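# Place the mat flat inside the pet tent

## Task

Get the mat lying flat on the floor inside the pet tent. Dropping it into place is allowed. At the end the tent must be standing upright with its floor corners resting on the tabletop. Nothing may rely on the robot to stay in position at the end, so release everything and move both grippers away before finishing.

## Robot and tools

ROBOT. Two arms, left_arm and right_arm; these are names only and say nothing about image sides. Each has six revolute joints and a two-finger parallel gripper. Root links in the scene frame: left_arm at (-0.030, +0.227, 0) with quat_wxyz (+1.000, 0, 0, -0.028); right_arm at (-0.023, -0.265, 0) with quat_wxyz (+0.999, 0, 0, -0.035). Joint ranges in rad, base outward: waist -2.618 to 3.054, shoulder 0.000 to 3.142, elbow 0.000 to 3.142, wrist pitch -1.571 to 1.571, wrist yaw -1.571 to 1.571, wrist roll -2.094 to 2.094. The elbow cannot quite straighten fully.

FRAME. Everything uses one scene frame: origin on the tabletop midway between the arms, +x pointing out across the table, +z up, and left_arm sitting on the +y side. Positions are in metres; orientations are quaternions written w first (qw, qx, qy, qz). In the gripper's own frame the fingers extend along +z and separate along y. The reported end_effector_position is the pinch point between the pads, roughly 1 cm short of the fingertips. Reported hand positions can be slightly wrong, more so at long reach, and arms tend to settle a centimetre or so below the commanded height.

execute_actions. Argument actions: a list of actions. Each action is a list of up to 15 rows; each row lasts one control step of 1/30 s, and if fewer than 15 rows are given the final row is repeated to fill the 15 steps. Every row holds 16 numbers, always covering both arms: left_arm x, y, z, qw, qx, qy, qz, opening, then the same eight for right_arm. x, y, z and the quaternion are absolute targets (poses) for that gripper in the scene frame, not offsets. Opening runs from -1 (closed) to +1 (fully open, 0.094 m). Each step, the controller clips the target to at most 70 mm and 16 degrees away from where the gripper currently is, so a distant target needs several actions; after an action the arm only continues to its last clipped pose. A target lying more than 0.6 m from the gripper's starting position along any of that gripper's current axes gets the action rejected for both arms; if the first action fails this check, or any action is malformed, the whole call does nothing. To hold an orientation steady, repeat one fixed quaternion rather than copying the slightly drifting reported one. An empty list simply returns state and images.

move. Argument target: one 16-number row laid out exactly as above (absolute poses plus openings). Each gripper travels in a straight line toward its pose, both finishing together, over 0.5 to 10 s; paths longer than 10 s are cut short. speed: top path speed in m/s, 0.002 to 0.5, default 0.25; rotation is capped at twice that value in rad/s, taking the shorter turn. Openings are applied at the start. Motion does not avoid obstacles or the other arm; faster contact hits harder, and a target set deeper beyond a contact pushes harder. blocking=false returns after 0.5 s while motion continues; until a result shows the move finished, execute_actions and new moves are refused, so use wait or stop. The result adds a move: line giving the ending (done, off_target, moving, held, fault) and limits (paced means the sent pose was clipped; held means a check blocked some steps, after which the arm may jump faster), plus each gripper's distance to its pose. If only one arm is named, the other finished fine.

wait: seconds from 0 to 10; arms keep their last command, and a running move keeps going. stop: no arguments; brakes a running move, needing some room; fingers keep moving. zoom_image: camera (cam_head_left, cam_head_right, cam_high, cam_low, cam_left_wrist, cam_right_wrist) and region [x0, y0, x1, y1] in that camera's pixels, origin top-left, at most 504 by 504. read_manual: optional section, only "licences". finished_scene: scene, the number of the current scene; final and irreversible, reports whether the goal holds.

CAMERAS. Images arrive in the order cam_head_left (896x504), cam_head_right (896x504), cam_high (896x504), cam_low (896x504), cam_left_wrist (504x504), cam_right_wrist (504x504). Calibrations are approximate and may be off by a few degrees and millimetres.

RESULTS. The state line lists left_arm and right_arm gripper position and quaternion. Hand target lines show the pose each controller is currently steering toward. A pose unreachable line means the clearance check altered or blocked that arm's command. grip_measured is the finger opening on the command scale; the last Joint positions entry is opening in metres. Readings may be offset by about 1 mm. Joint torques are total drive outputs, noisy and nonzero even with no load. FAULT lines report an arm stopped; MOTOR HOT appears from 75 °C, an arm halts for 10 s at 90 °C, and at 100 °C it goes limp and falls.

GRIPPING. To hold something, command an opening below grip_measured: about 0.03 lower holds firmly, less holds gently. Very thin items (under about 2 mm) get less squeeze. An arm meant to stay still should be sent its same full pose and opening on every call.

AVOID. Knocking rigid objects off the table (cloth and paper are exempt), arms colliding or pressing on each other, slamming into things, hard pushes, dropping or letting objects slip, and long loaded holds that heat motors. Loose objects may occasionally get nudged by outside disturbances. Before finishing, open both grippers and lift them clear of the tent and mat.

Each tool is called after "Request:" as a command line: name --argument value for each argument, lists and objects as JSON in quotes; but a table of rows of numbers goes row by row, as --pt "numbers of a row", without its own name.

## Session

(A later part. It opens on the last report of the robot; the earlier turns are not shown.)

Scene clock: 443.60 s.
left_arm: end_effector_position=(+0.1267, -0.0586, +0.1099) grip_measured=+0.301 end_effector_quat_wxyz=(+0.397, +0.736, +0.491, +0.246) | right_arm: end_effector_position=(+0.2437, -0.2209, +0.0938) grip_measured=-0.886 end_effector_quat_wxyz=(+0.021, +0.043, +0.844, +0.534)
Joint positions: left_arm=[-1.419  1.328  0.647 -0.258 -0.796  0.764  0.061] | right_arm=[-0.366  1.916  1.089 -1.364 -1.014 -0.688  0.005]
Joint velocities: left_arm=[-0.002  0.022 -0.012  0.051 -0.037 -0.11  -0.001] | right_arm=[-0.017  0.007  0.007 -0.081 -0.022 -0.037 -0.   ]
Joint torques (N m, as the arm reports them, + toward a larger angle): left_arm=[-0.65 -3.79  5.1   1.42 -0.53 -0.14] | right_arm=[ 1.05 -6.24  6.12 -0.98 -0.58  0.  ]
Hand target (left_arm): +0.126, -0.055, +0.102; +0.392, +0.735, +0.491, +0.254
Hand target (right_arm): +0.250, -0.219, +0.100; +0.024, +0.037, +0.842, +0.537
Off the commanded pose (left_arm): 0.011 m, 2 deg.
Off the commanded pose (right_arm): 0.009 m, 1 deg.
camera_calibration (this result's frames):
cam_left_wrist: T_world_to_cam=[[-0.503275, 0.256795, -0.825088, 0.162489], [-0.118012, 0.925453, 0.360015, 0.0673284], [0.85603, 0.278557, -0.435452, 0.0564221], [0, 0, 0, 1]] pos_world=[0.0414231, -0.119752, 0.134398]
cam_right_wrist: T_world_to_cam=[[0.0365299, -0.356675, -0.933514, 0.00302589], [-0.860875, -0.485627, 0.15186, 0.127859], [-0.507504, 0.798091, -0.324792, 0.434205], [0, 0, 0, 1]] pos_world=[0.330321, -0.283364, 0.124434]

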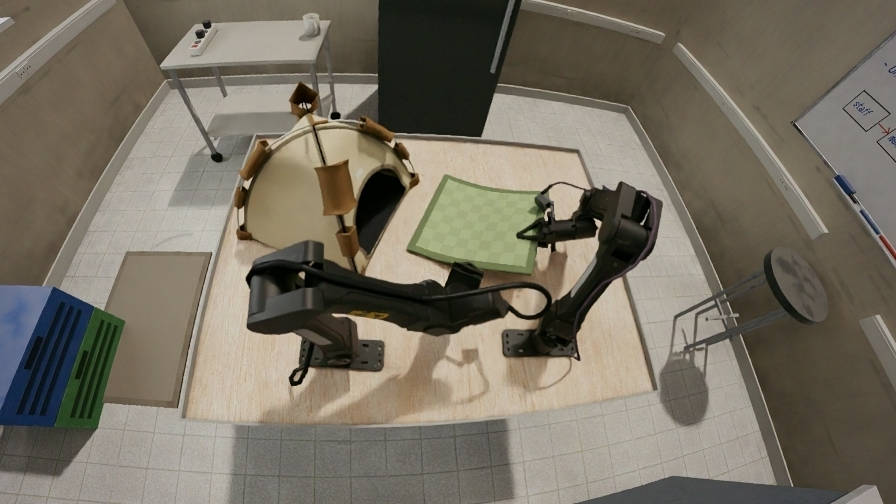

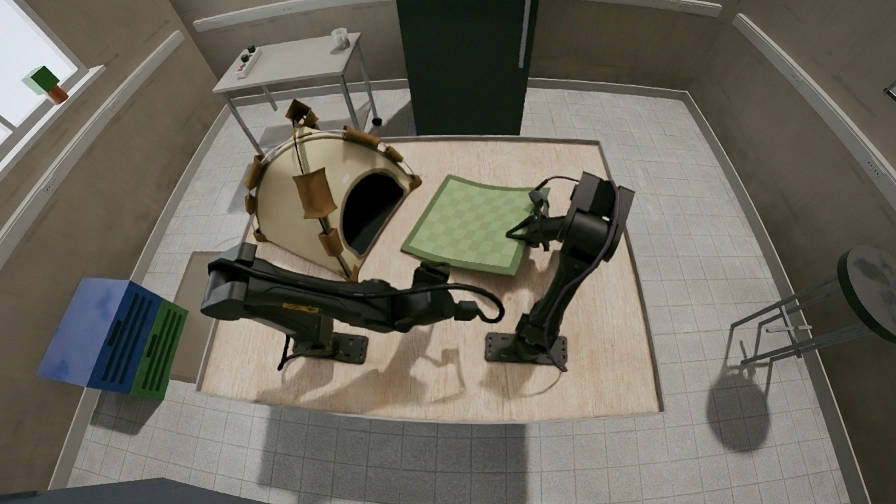

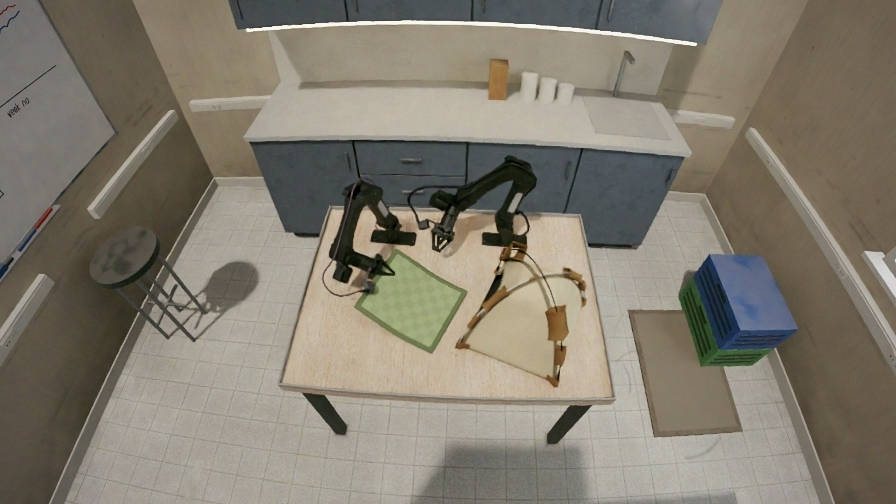

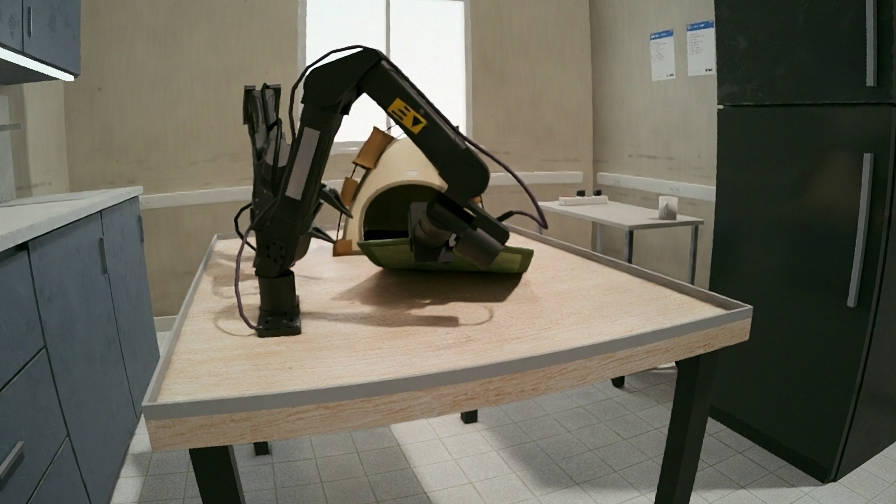

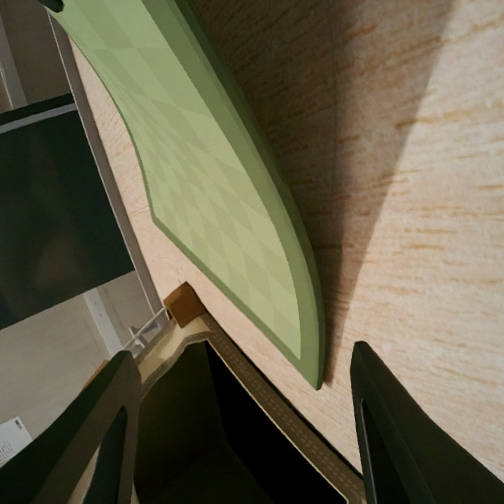

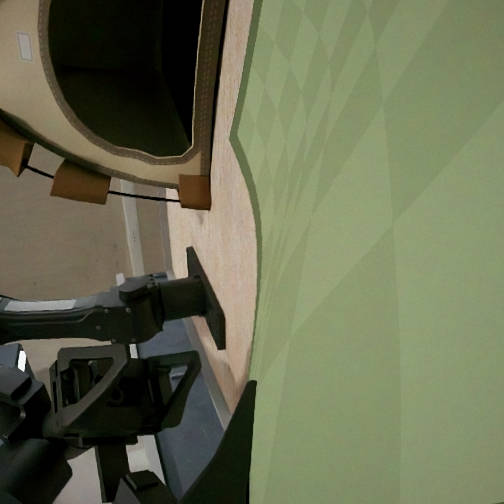

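Request:
move --target '[0.185,-0.083,0.052,0.385,0.740,0.4895,0.255,0.3,0.25,-0.22,0.10,0.0235,0.037,0.8426,0.537,-0.92]' --speed 0.1

Scene clock: 449.43 s.
left_arm: end_effector_position=(+0.1851, -0.0890, +0.0657) grip_measured=+0.301 end_effector_quat_wxyz=(+0.398, +0.732, +0.491, +0.254) | right_arm: end_effector_position=(+0.2422, -0.2212, +0.0930) grip_measured=-0.886 end_effector_quat_wxyz=(+0.017, +0.042, +0.846, +0.531)
Joint positions: left_arm=[-1.22   1.613  0.647  0.168 -0.685  0.973  0.061] | right_arm=[-0.366  1.916  1.089 -1.367 -1.005 -0.687  0.005]
Joint velocities: left_arm=[-0.002  0.007  0.002  0.051 -0.081  0.022 -0.001] | right_arm=[ 0.002 -0.007 -0.027  0.037  0.022  0.007  0.   ]
Joint torques (N m, as the arm reports them, + toward a larger angle): left_arm=[ 0.74 -6.24  3.66  1.67 -0.21  0.02] | right_arm=[ 0.8  -6.18  6.24 -1.   -0.64 -0.05]
Hand target (left_arm): +0.184, -0.081, +0.053; +0.383, +0.740, +0.490, +0.255
Hand target (right_arm): +0.250, -0.220, +0.100; +0.024, +0.037, +0.843, +0.537
Off the commanded pose (left_arm): 0.015 m, 2 deg.
Off the commanded pose (right_arm): 0.011 m, 1 deg.
move: off_target (left_arm, right_arm)
camera_calibration (this result's frames):
cam_left_wrist: T_world_to_cam=[[-0.493444, 0.255495, -0.831405, 0.161717], [-0.131738, 0.922901, 0.3618, 0.120379], [0.859743, 0.288056, -0.421741, -0.00507815], [0, 0, 0, 1]] pos_world=[0.100023, -0.150953, 0.0887581]
cam_right_wrist: T_world_to_cam=[[0.0321736, -0.361537, -0.931802, 0.00202847], [-0.857408, -0.489082, 0.160158, 0.124214], [-0.51363, 0.793782, -0.32572, 0.434026], [0, 0, 0, 1]] pos_world=[0.329366, -0.283038, 0.123368]

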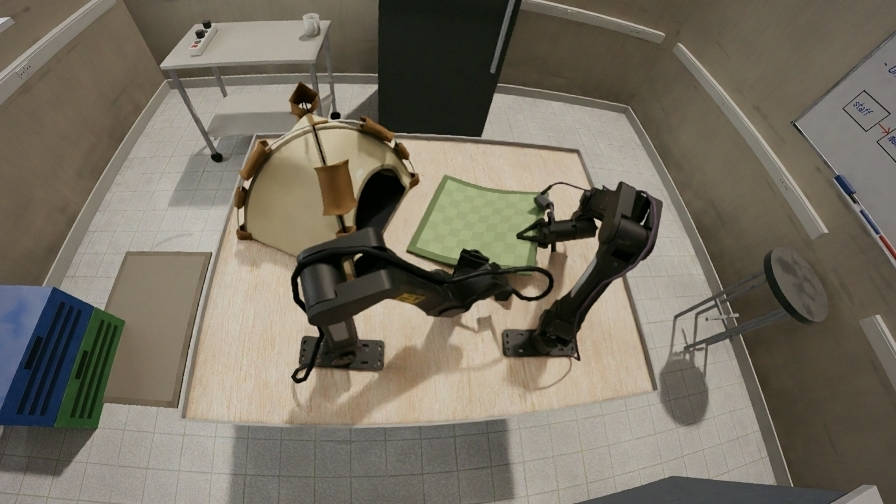

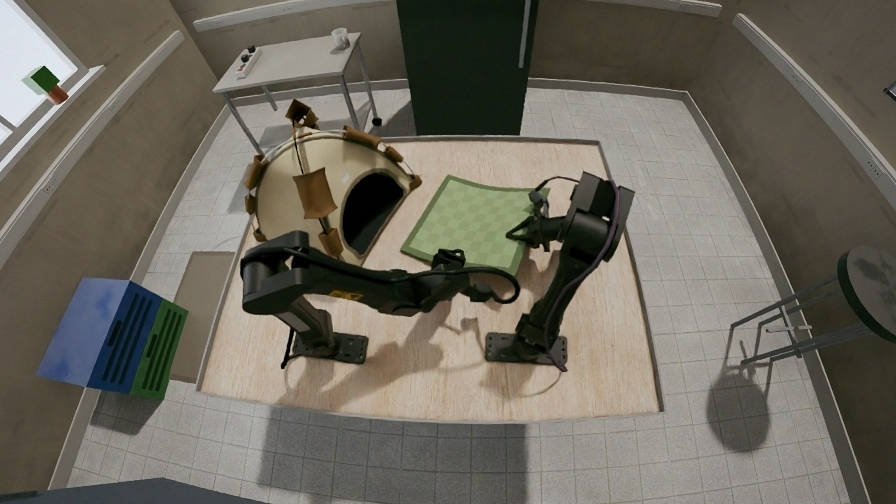

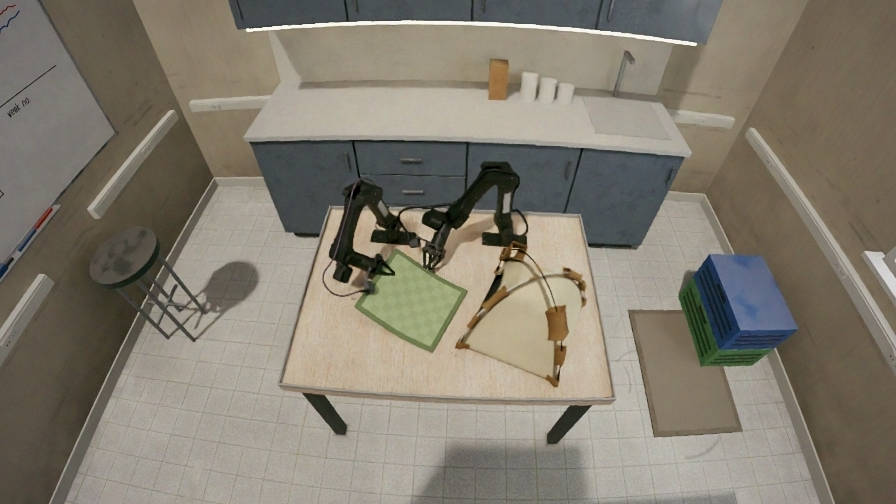

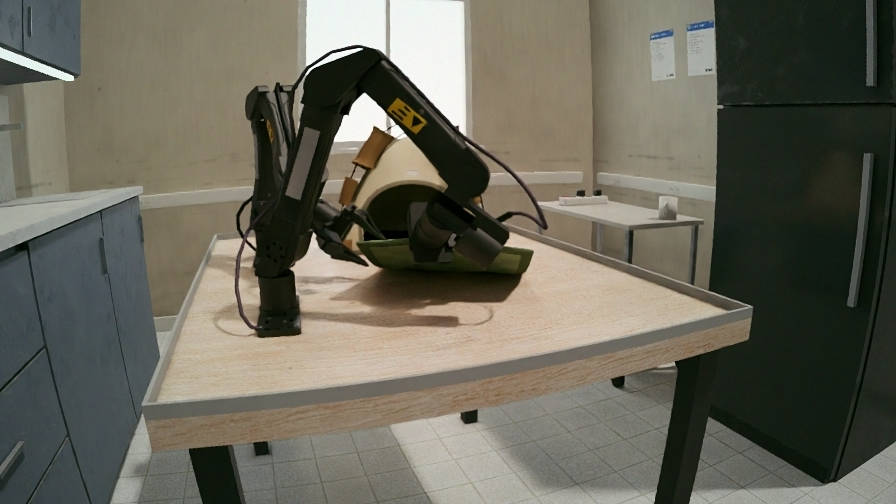

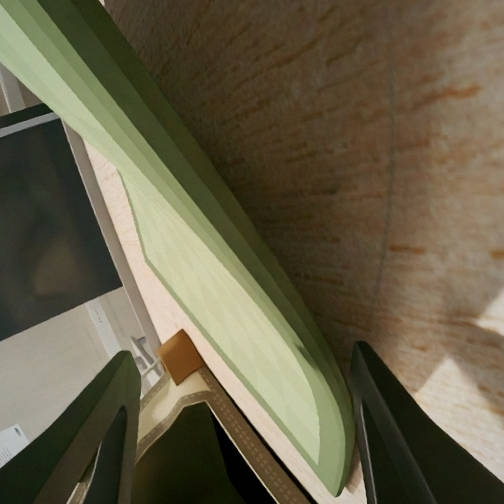

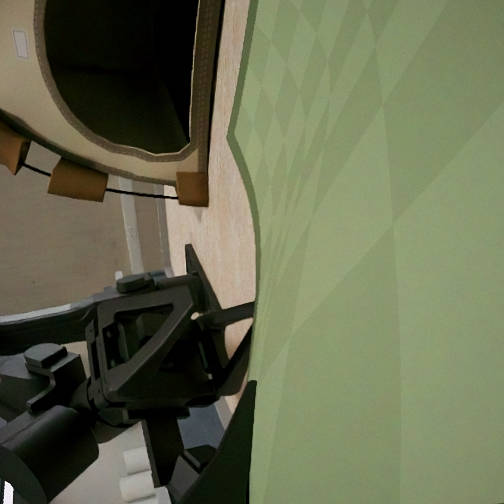

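Request:
zoom_image --camera "cam_low" --region '[300, 180, 440, 300]'

Region (300, 180, 440, 300) of cam_low's 896x504 image, scaled by 3.600, with more detail than that image has; it fills the top 432 rows of this view, and the rest is white.

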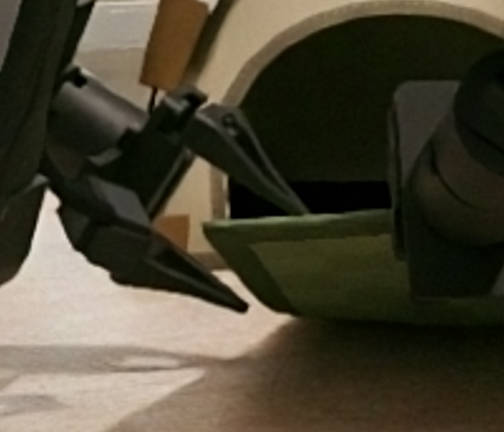

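Request:
execute_actions --actions '[[[0.185,-0.083,0.049,0.385,0.740,0.4895,0.255,0.3,0.25,-0.22,0.10,0.0235,0.037,0.8426,0.537,-0.92],[0.185,-0.083,0.046,0.385,0.740,0.4895,0.255,0.3,0.25,-0.22,0.10,0.0235,0.037,0.8426,0.537,-0.92],[0.185,-0.083,0.043,0.385,0.740,0.4895,0.255,0.3,0.25,-0.22,0.10,0.0235,0.037,0.8426,0.537,-0.92],[0.185,-0.083,0.040,0.385,0.740,0.4895,0.255,0.3,0.25,-0.22,0.10,0.0235,0.037,0.8426,0.537,-0.92],[0.185,-0.083,0.038,0.385,0.740,0.4895,0.255,0.3,0.25,-0.22,0.10,0.0235,0.037,0.8426,0.537,-0.92],[0.185,-0.083,0.036,0.385,0.740,0.4895,0.255,0.3,0.25,-0.22,0.10,0.0235,0.037,0.8426,0.537,-0.92]],[[0.188,-0.084,0.036,0.385,0.740,0.4895,0.255,0.3,0.25,-0.22,0.10,0.0235,0.037,0.8426,0.537,-0.92],[0.191,-0.085,0.036,0.385,0.740,0.4895,0.255,0.3,0.25,-0.22,0.10,0.0235,0.037,0.8426,0.537,-0.92],[0.194,-0.087,0.036,0.385,0.740,0.4895,0.255,0.3,0.25,-0.22,0.10,0.0235,0.037,0.8426,0.537,-0.92],[0.197,-0.088,0.036,0.385,0.740,0.4895,0.255,0.3,0.25,-0.22,0.10,0.0235,0.037,0.8426,0.537,-0.92],[0.200,-0.089,0.036,0.385,0.740,0.4895,0.255,0.3,0.25,-0.22,0.10,0.0235,0.037,0.8426,0.537,-0.92],[0.203,-0.091,0.036,0.385,0.740,0.4895,0.255,0.3,0.25,-0.22,0.10,0.0235,0.037,0.8426,0.537,-0.92],[0.206,-0.092,0.036,0.385,0.740,0.4895,0.255,0.3,0.25,-0.22,0.10,0.0235,0.037,0.8426,0.537,-0.92],[0.209,-0.093,0.036,0.385,0.740,0.4895,0.255,0.3,0.25,-0.22,0.10,0.0235,0.037,0.8426,0.537,-0.92],[0.212,-0.094,0.036,0.385,0.740,0.4895,0.255,0.3,0.25,-0.22,0.10,0.0235,0.037,0.8426,0.537,-0.92],[0.215,-0.096,0.036,0.385,0.740,0.4895,0.255,0.3,0.25,-0.22,0.10,0.0235,0.037,0.8426,0.537,-0.92]]]'

Scene clock: 463.77 s.
left_arm: end_effector_position=(+0.2115, -0.0873, +0.0368) grip_measured=+0.301 end_effector_quat_wxyz=(+0.382, +0.737, +0.492, +0.262) | right_arm: end_effector_position=(+0.2422, -0.2212, +0.0930) grip_measured=-0.886 end_effector_quat_wxyz=(+0.017, +0.042, +0.846, +0.531)
Joint positions: left_arm=[-1.133  1.744  0.651  0.303 -0.635  1.044  0.061] | right_arm=[-0.366  1.916  1.089 -1.367 -1.005 -0.687  0.005]
Joint velocities: left_arm=[-0.002 -0.002  0.012  0.022  0.066  0.095  0.001] | right_arm=[-0.012  0.007 -0.007  0.022 -0.022 -0.007  0.001]
Joint torques (N m, as the arm reports them, + toward a larger angle): left_arm=[ 0.57 -6.61  7.6   1.64 -0.19  0.06] | right_arm=[ 0.82 -6.2   6.22 -0.99 -0.63 -0.04]
Hand target (left_arm): +0.215, -0.095, +0.036; +0.385, +0.740, +0.489, +0.255
Hand target (right_arm): +0.250, -0.220, +0.100; +0.024, +0.037, +0.843, +0.537
Off the commanded pose (left_arm): 0.009 m, 1 deg.
Off the commanded pose (right_arm): 0.011 m, 1 deg.
camera_calibration (this result's frames):
cam_left_wrist: T_world_to_cam=[[-0.503378, 0.277843, -0.818177, 0.153828], [-0.139599, 0.908301, 0.394336, 0.131961], [0.852715, 0.312716, -0.418432, -0.0369252], [0, 0, 0, 1]] pos_world=[0.127342, -0.151053, 0.0583714]
cam_right_wrist: T_world_to_cam=[[0.0321736, -0.361537, -0.931802, 0.00202847], [-0.857408, -0.489082, 0.160158, 0.124214], [-0.51363, 0.793782, -0.32572, 0.434026], [0, 0, 0, 1]] pos_world=[0.329366, -0.283038, 0.123368]

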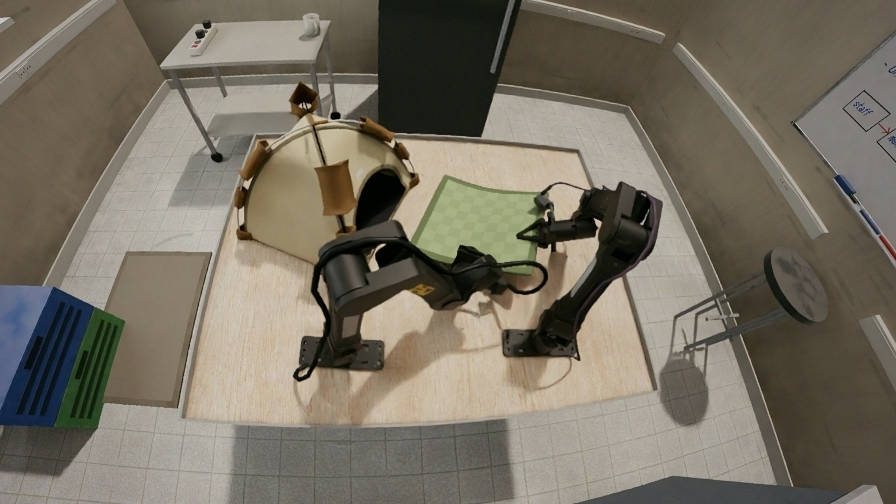

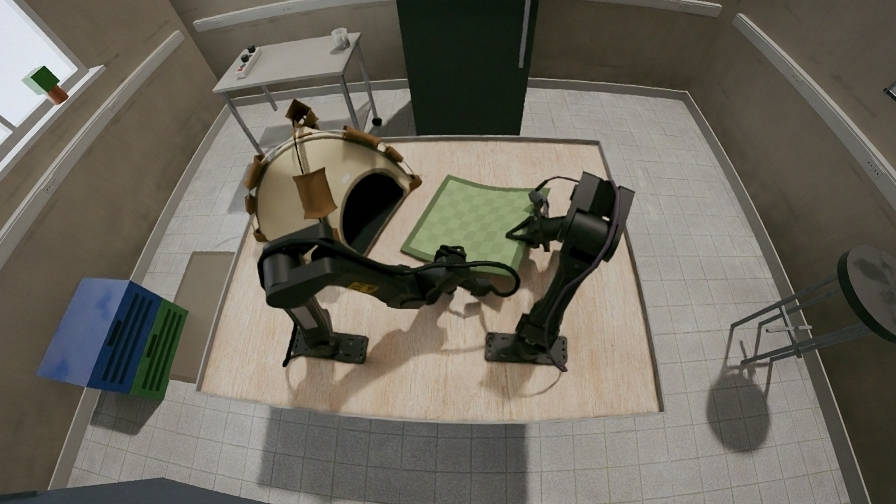

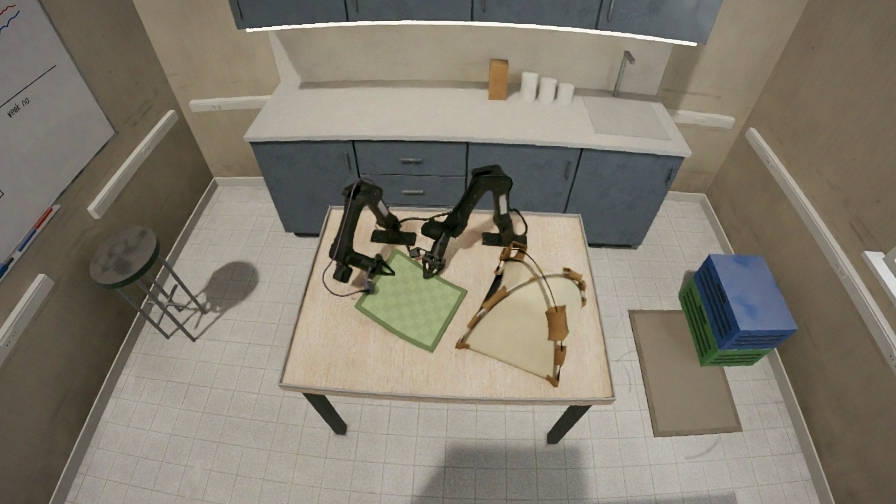

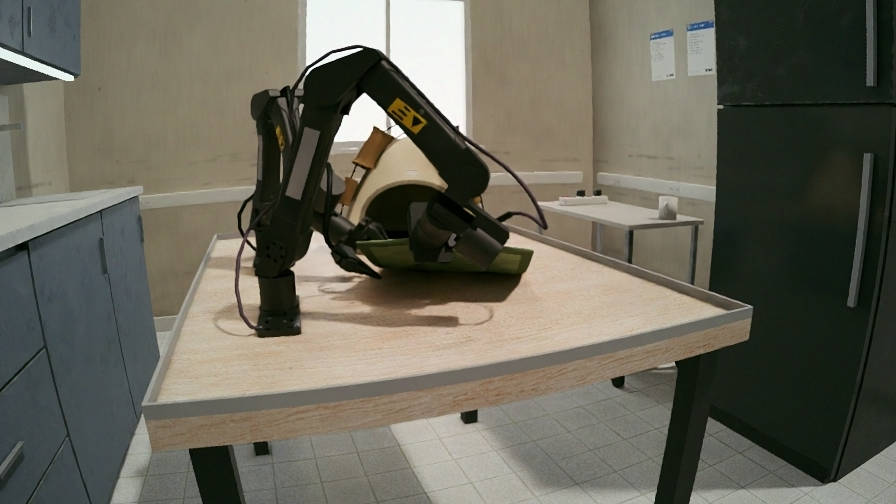

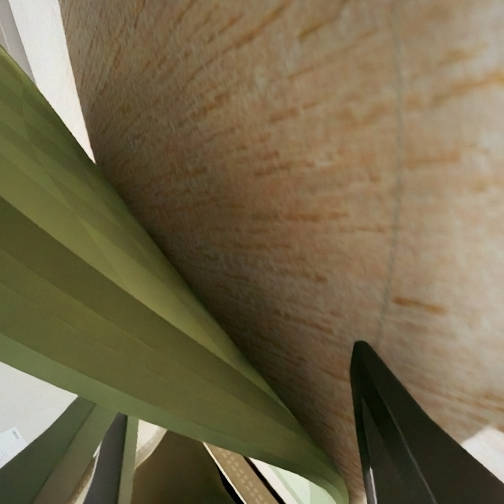

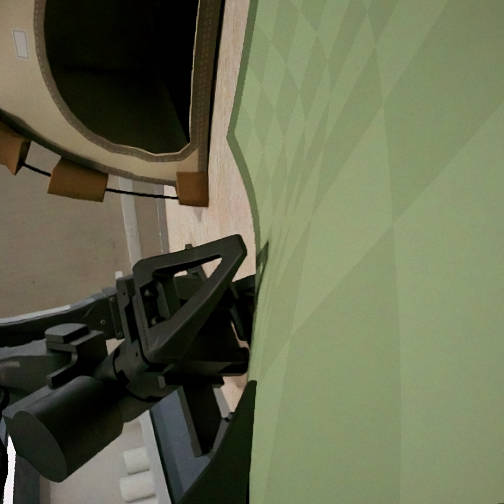

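Request:
execute_actions --actions '[[[0.218,-0.097,0.037,0.385,0.740,0.4895,0.255,0.3,0.25,-0.22,0.10,0.0235,0.037,0.8426,0.537,-0.92],[0.221,-0.098,0.037,0.385,0.740,0.4895,0.255,0.3,0.25,-0.22,0.10,0.0235,0.037,0.8426,0.537,-0.92],[0.224,-0.100,0.038,0.385,0.740,0.4895,0.255,0.25,0.25,-0.22,0.10,0.0235,0.037,0.8426,0.537,-0.92],[0.227,-0.101,0.038,0.385,0.740,0.4895,0.255,0.2,0.25,-0.22,0.10,0.0235,0.037,0.8426,0.537,-0.92],[0.230,-0.102,0.039,0.385,0.740,0.4895,0.255,0.15,0.25,-0.22,0.10,0.0235,0.037,0.8426,0.537,-0.92],[0.233,-0.104,0.039,0.385,0.740,0.4895,0.255,0.1,0.25,-0.22,0.10,0.0235,0.037,0.8426,0.537,-0.92],[0.236,-0.105,0.040,0.385,0.740,0.4895,0.255,0.05,0.25,-0.22,0.10,0.0235,0.037,0.8426,0.537,-0.92],[0.239,-0.106,0.040,0.385,0.740,0.4895,0.255,0.0,0.25,-0.22,0.10,0.0235,0.037,0.8426,0.537,-0.92],[0.242,-0.107,0.040,0.385,0.740,0.4895,0.255,0.0,0.25,-0.22,0.10,0.0235,0.037,0.8426,0.537,-0.92]]]'

Scene clock: 471.87 s.
left_arm: end_effector_position=(+0.2377, -0.0999, +0.0403) grip_measured=+0.001 end_effector_quat_wxyz=(+0.382, +0.739, +0.491, +0.260) | right_arm: end_effector_position=(+0.2421, -0.2211, +0.0931) grip_measured=-0.886 end_effector_quat_wxyz=(+0.016, +0.043, +0.846, +0.531)
Joint positions: left_arm=[-1.065  1.8    0.736  0.307 -0.581  1.104  0.047] | right_arm=[-0.366  1.916  1.089 -1.368 -1.005 -0.687  0.005]
Joint velocities: left_arm=[ 0.012  0.032 -0.012 -0.051 -0.007 -0.022  0.   ] | right_arm=[-0.012 -0.002 -0.017 -0.081 -0.022 -0.051  0.001]
Joint torques (N m, as the arm reports them, + toward a larger angle): left_arm=[ 0.65 -7.6   7.8   1.68 -0.16  0.  ] | right_arm=[ 0.76 -6.18  6.22 -0.95 -0.63 -0.04]
Hand target (left_arm): +0.242, -0.107, +0.040; +0.384, +0.740, +0.490, +0.255
Hand target (right_arm): +0.250, -0.220, +0.100; +0.024, +0.037, +0.843, +0.537
Off the commanded pose (left_arm): 0.008 m, 1 deg.
Off the commanded pose (right_arm): 0.011 m, 1 deg.
camera_calibration (this result's frames):
cam_left_wrist: T_world_to_cam=[[-0.503729, 0.279942, -0.817245, 0.173656], [-0.133894, 0.909303, 0.394005, 0.144408], [0.853422, 0.307896, -0.42056, -0.0544298], [0, 0, 0, 1]] pos_world=[0.153262, -0.163166, 0.0621306]
cam_right_wrist: T_world_to_cam=[[0.031207, -0.361087, -0.93201, 0.00251292], [-0.857242, -0.489159, 0.16081, 0.12399], [-0.513968, 0.793939, -0.324804, 0.43397], [0, 0, 0, 1]] pos_world=[0.329258, -0.282988, 0.123358]

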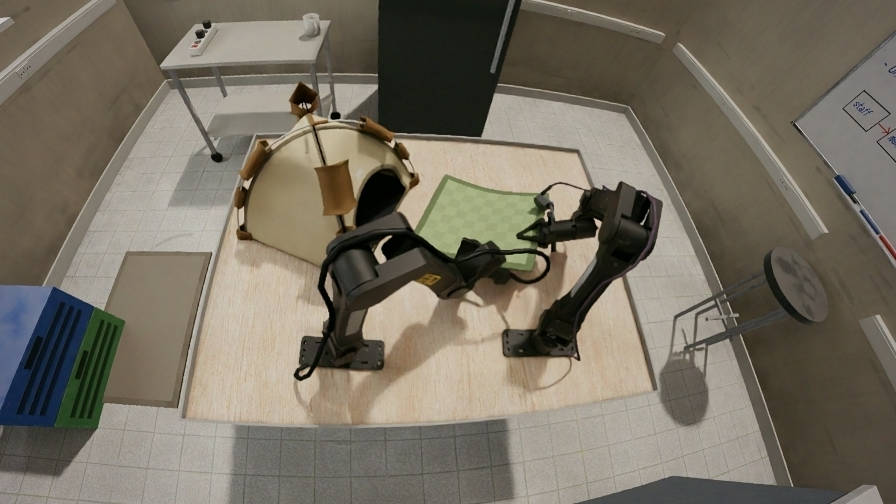

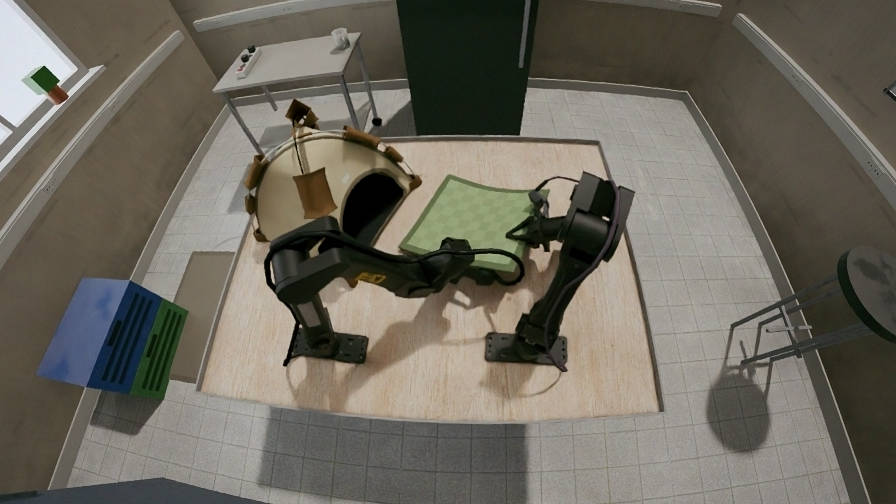

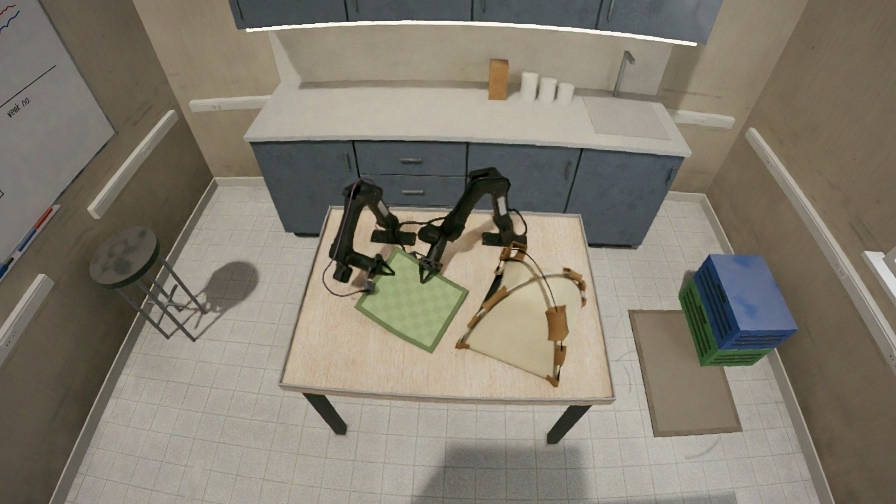

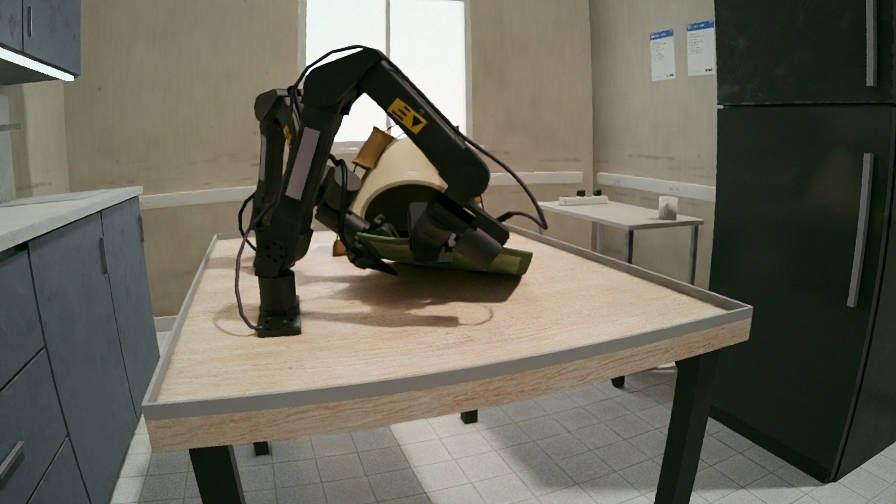

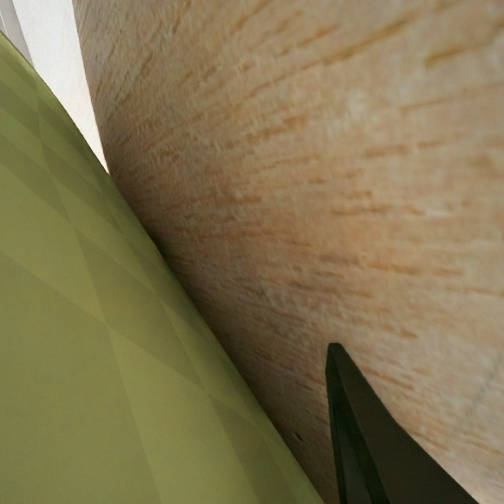

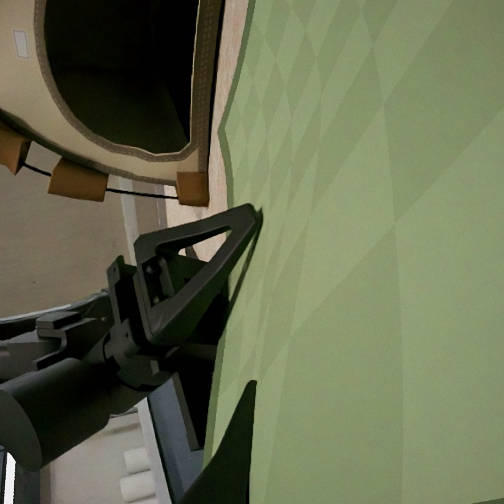

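Request:
execute_actions --actions '[[[0.242,-0.107,0.041,0.385,0.740,0.4895,0.255,-0.1,0.25,-0.22,0.10,0.0235,0.037,0.8426,0.537,-0.85],[0.242,-0.107,0.042,0.385,0.740,0.4895,0.255,-0.2,0.25,-0.22,0.099,0.0235,0.037,0.8426,0.537,-0.78],[0.242,-0.107,0.043,0.385,0.740,0.4895,0.255,-0.3,0.25,-0.22,0.098,0.0235,0.037,0.8426,0.537,-0.7],[0.242,-0.107,0.044,0.385,0.740,0.4895,0.255,-0.4,0.25,-0.22,0.097,0.0235,0.037,0.8426,0.537,-0.62],[0.242,-0.107,0.045,0.385,0.740,0.4895,0.255,-0.5,0.25,-0.22,0.096,0.0235,0.037,0.8426,0.537,-0.54],[0.242,-0.107,0.046,0.385,0.740,0.4895,0.255,-0.58,0.25,-0.22,0.095,0.0235,0.037,0.8426,0.537,-0.46],[0.242,-0.107,0.047,0.385,0.740,0.4895,0.255,-0.66,0.25,-0.22,0.094,0.0235,0.037,0.8426,0.537,-0.38],[0.242,-0.107,0.048,0.385,0.740,0.4895,0.255,-0.72,0.25,-0.22,0.093,0.0235,0.037,0.8426,0.537,-0.3],[0.242,-0.107,0.049,0.385,0.740,0.4895,0.255,-0.78,0.25,-0.22,0.092,0.0235,0.037,0.8426,0.537,-0.22],[0.242,-0.107,0.050,0.385,0.740,0.4895,0.255,-0.83,0.25,-0.22,0.091,0.0235,0.037,0.8426,0.537,-0.15],[0.242,-0.107,0.050,0.385,0.740,0.4895,0.255,-0.87,0.25,-0.22,0.090,0.0235,0.037,0.8426,0.537,-0.15],[0.242,-0.107,0.050,0.385,0.740,0.4895,0.255,-0.90,0.25,-0.22,0.090,0.0235,0.037,0.8426,0.537,-0.15],[0.242,-0.107,0.050,0.385,0.740,0.4895,0.255,-0.92,0.25,-0.22,0.090,0.0235,0.037,0.8426,0.537,-0.15]]]'

Scene clock: 484.93 s.
left_arm: end_effector_position=(+0.2387, -0.1038, +0.0431) grip_measured=-0.886 end_effector_quat_wxyz=(+0.384, +0.740, +0.488, +0.258) | right_arm: end_effector_position=(+0.2414, -0.2208, +0.0884) grip_measured=-0.152 end_effector_quat_wxyz=(+0.007, +0.048, +0.843, +0.535)
Joint positions: left_arm=[-1.065  1.801  0.751  0.301 -0.575  1.111  0.005] | right_arm=[-0.366  1.939  1.089 -1.368 -1.005 -0.687  0.04 ]
Joint velocities: left_arm=[ 0.002  0.002  0.012  0.022  0.037  0.022 -0.   ] | right_arm=[ 0.007 -0.007  0.002  0.037  0.022 -0.066 -0.   ]
Joint torques (N m, as the arm reports them, + toward a larger angle): left_arm=[  0.67 -10.01   7.75   1.36  -0.15   0.03] | right_arm=[ 0.82 -6.41  4.96 -0.66 -0.64 -0.06]
Hand target (left_arm): +0.242, -0.107, +0.050; +0.385, +0.740, +0.489, +0.255
Hand target (right_arm): +0.250, -0.220, +0.090; +0.023, +0.037, +0.842, +0.537
Off the commanded pose (left_arm): 0.008 m, 0 deg.
Off the commanded pose (right_arm): 0.009 m, 2 deg.
camera_calibration (this result's frames):
cam_left_wrist: T_world_to_cam=[[-0.500291, 0.282334, -0.818533, 0.177029], [-0.127363, 0.911065, 0.392095, 0.14572], [0.856439, 0.300413, -0.419838, -0.0544358], [0, 0, 0, 1]] pos_world=[0.153747, -0.166389, 0.0649141]
cam_right_wrist: T_world_to_cam=[[0.0111844, -0.351751, -0.936027, 0.00554851], [-0.85365, -0.490834, 0.174251, 0.121913], [-0.520727, 0.797091, -0.305762, 0.432537], [0, 0, 0, 1]] pos_world=[0.329243, -0.28298, 0.116204]

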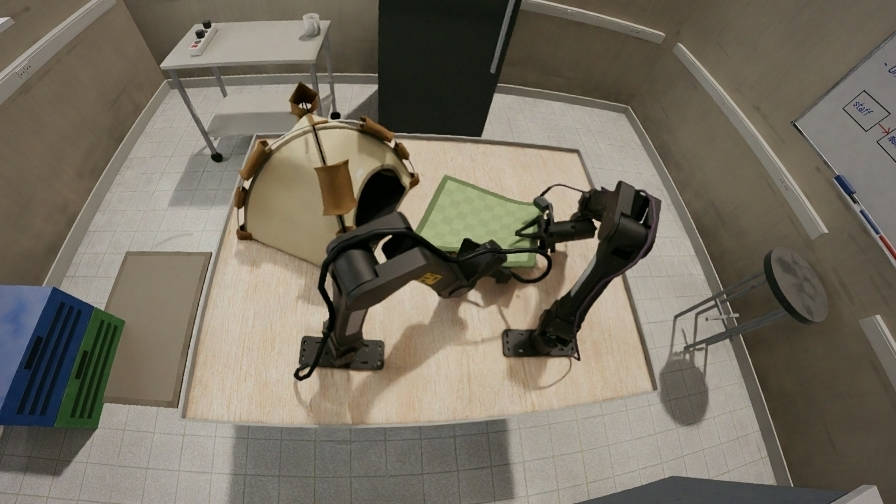

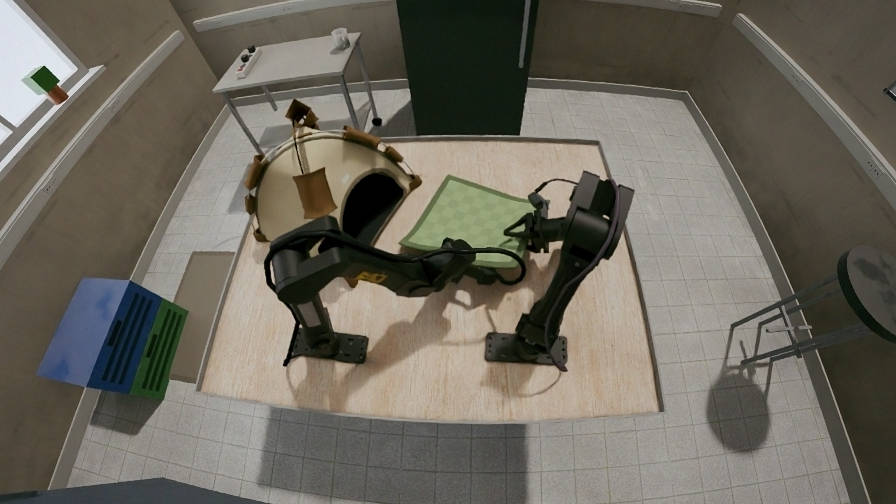

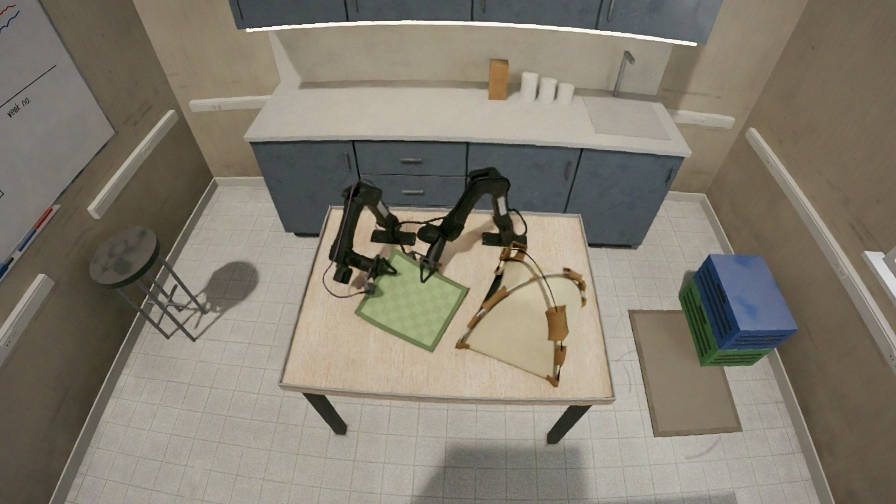

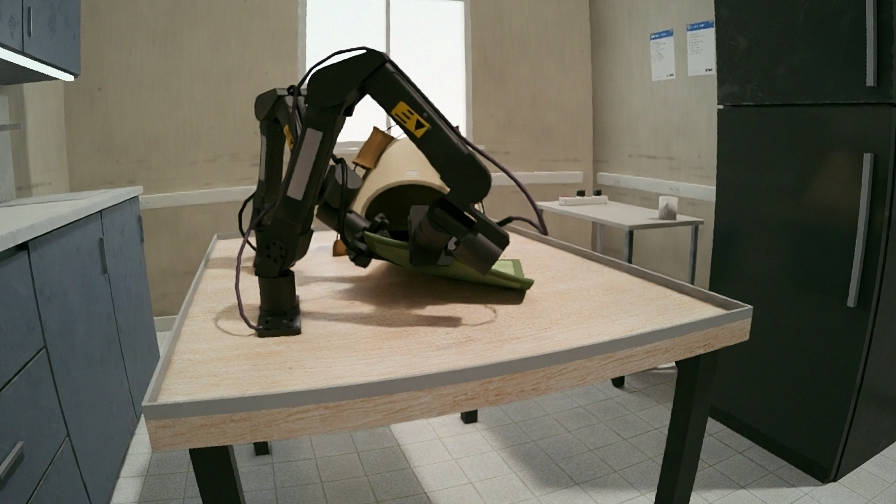

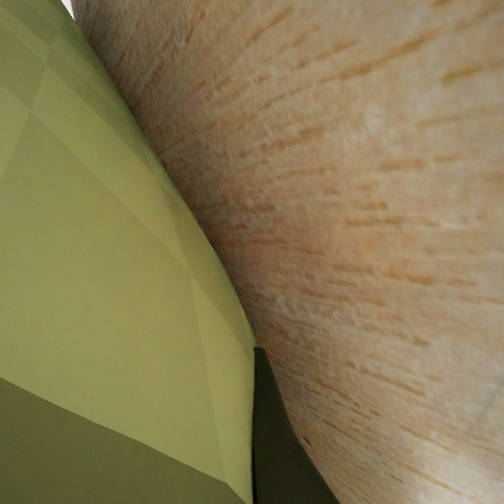

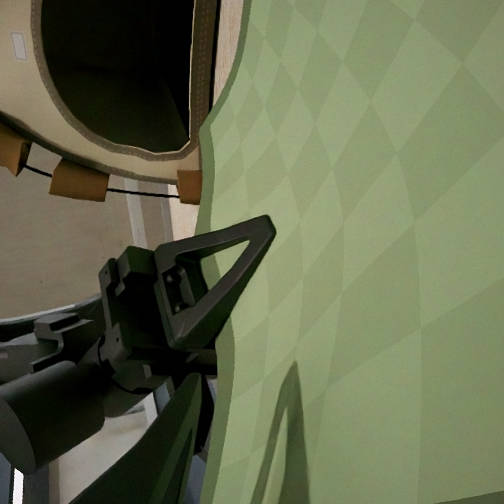

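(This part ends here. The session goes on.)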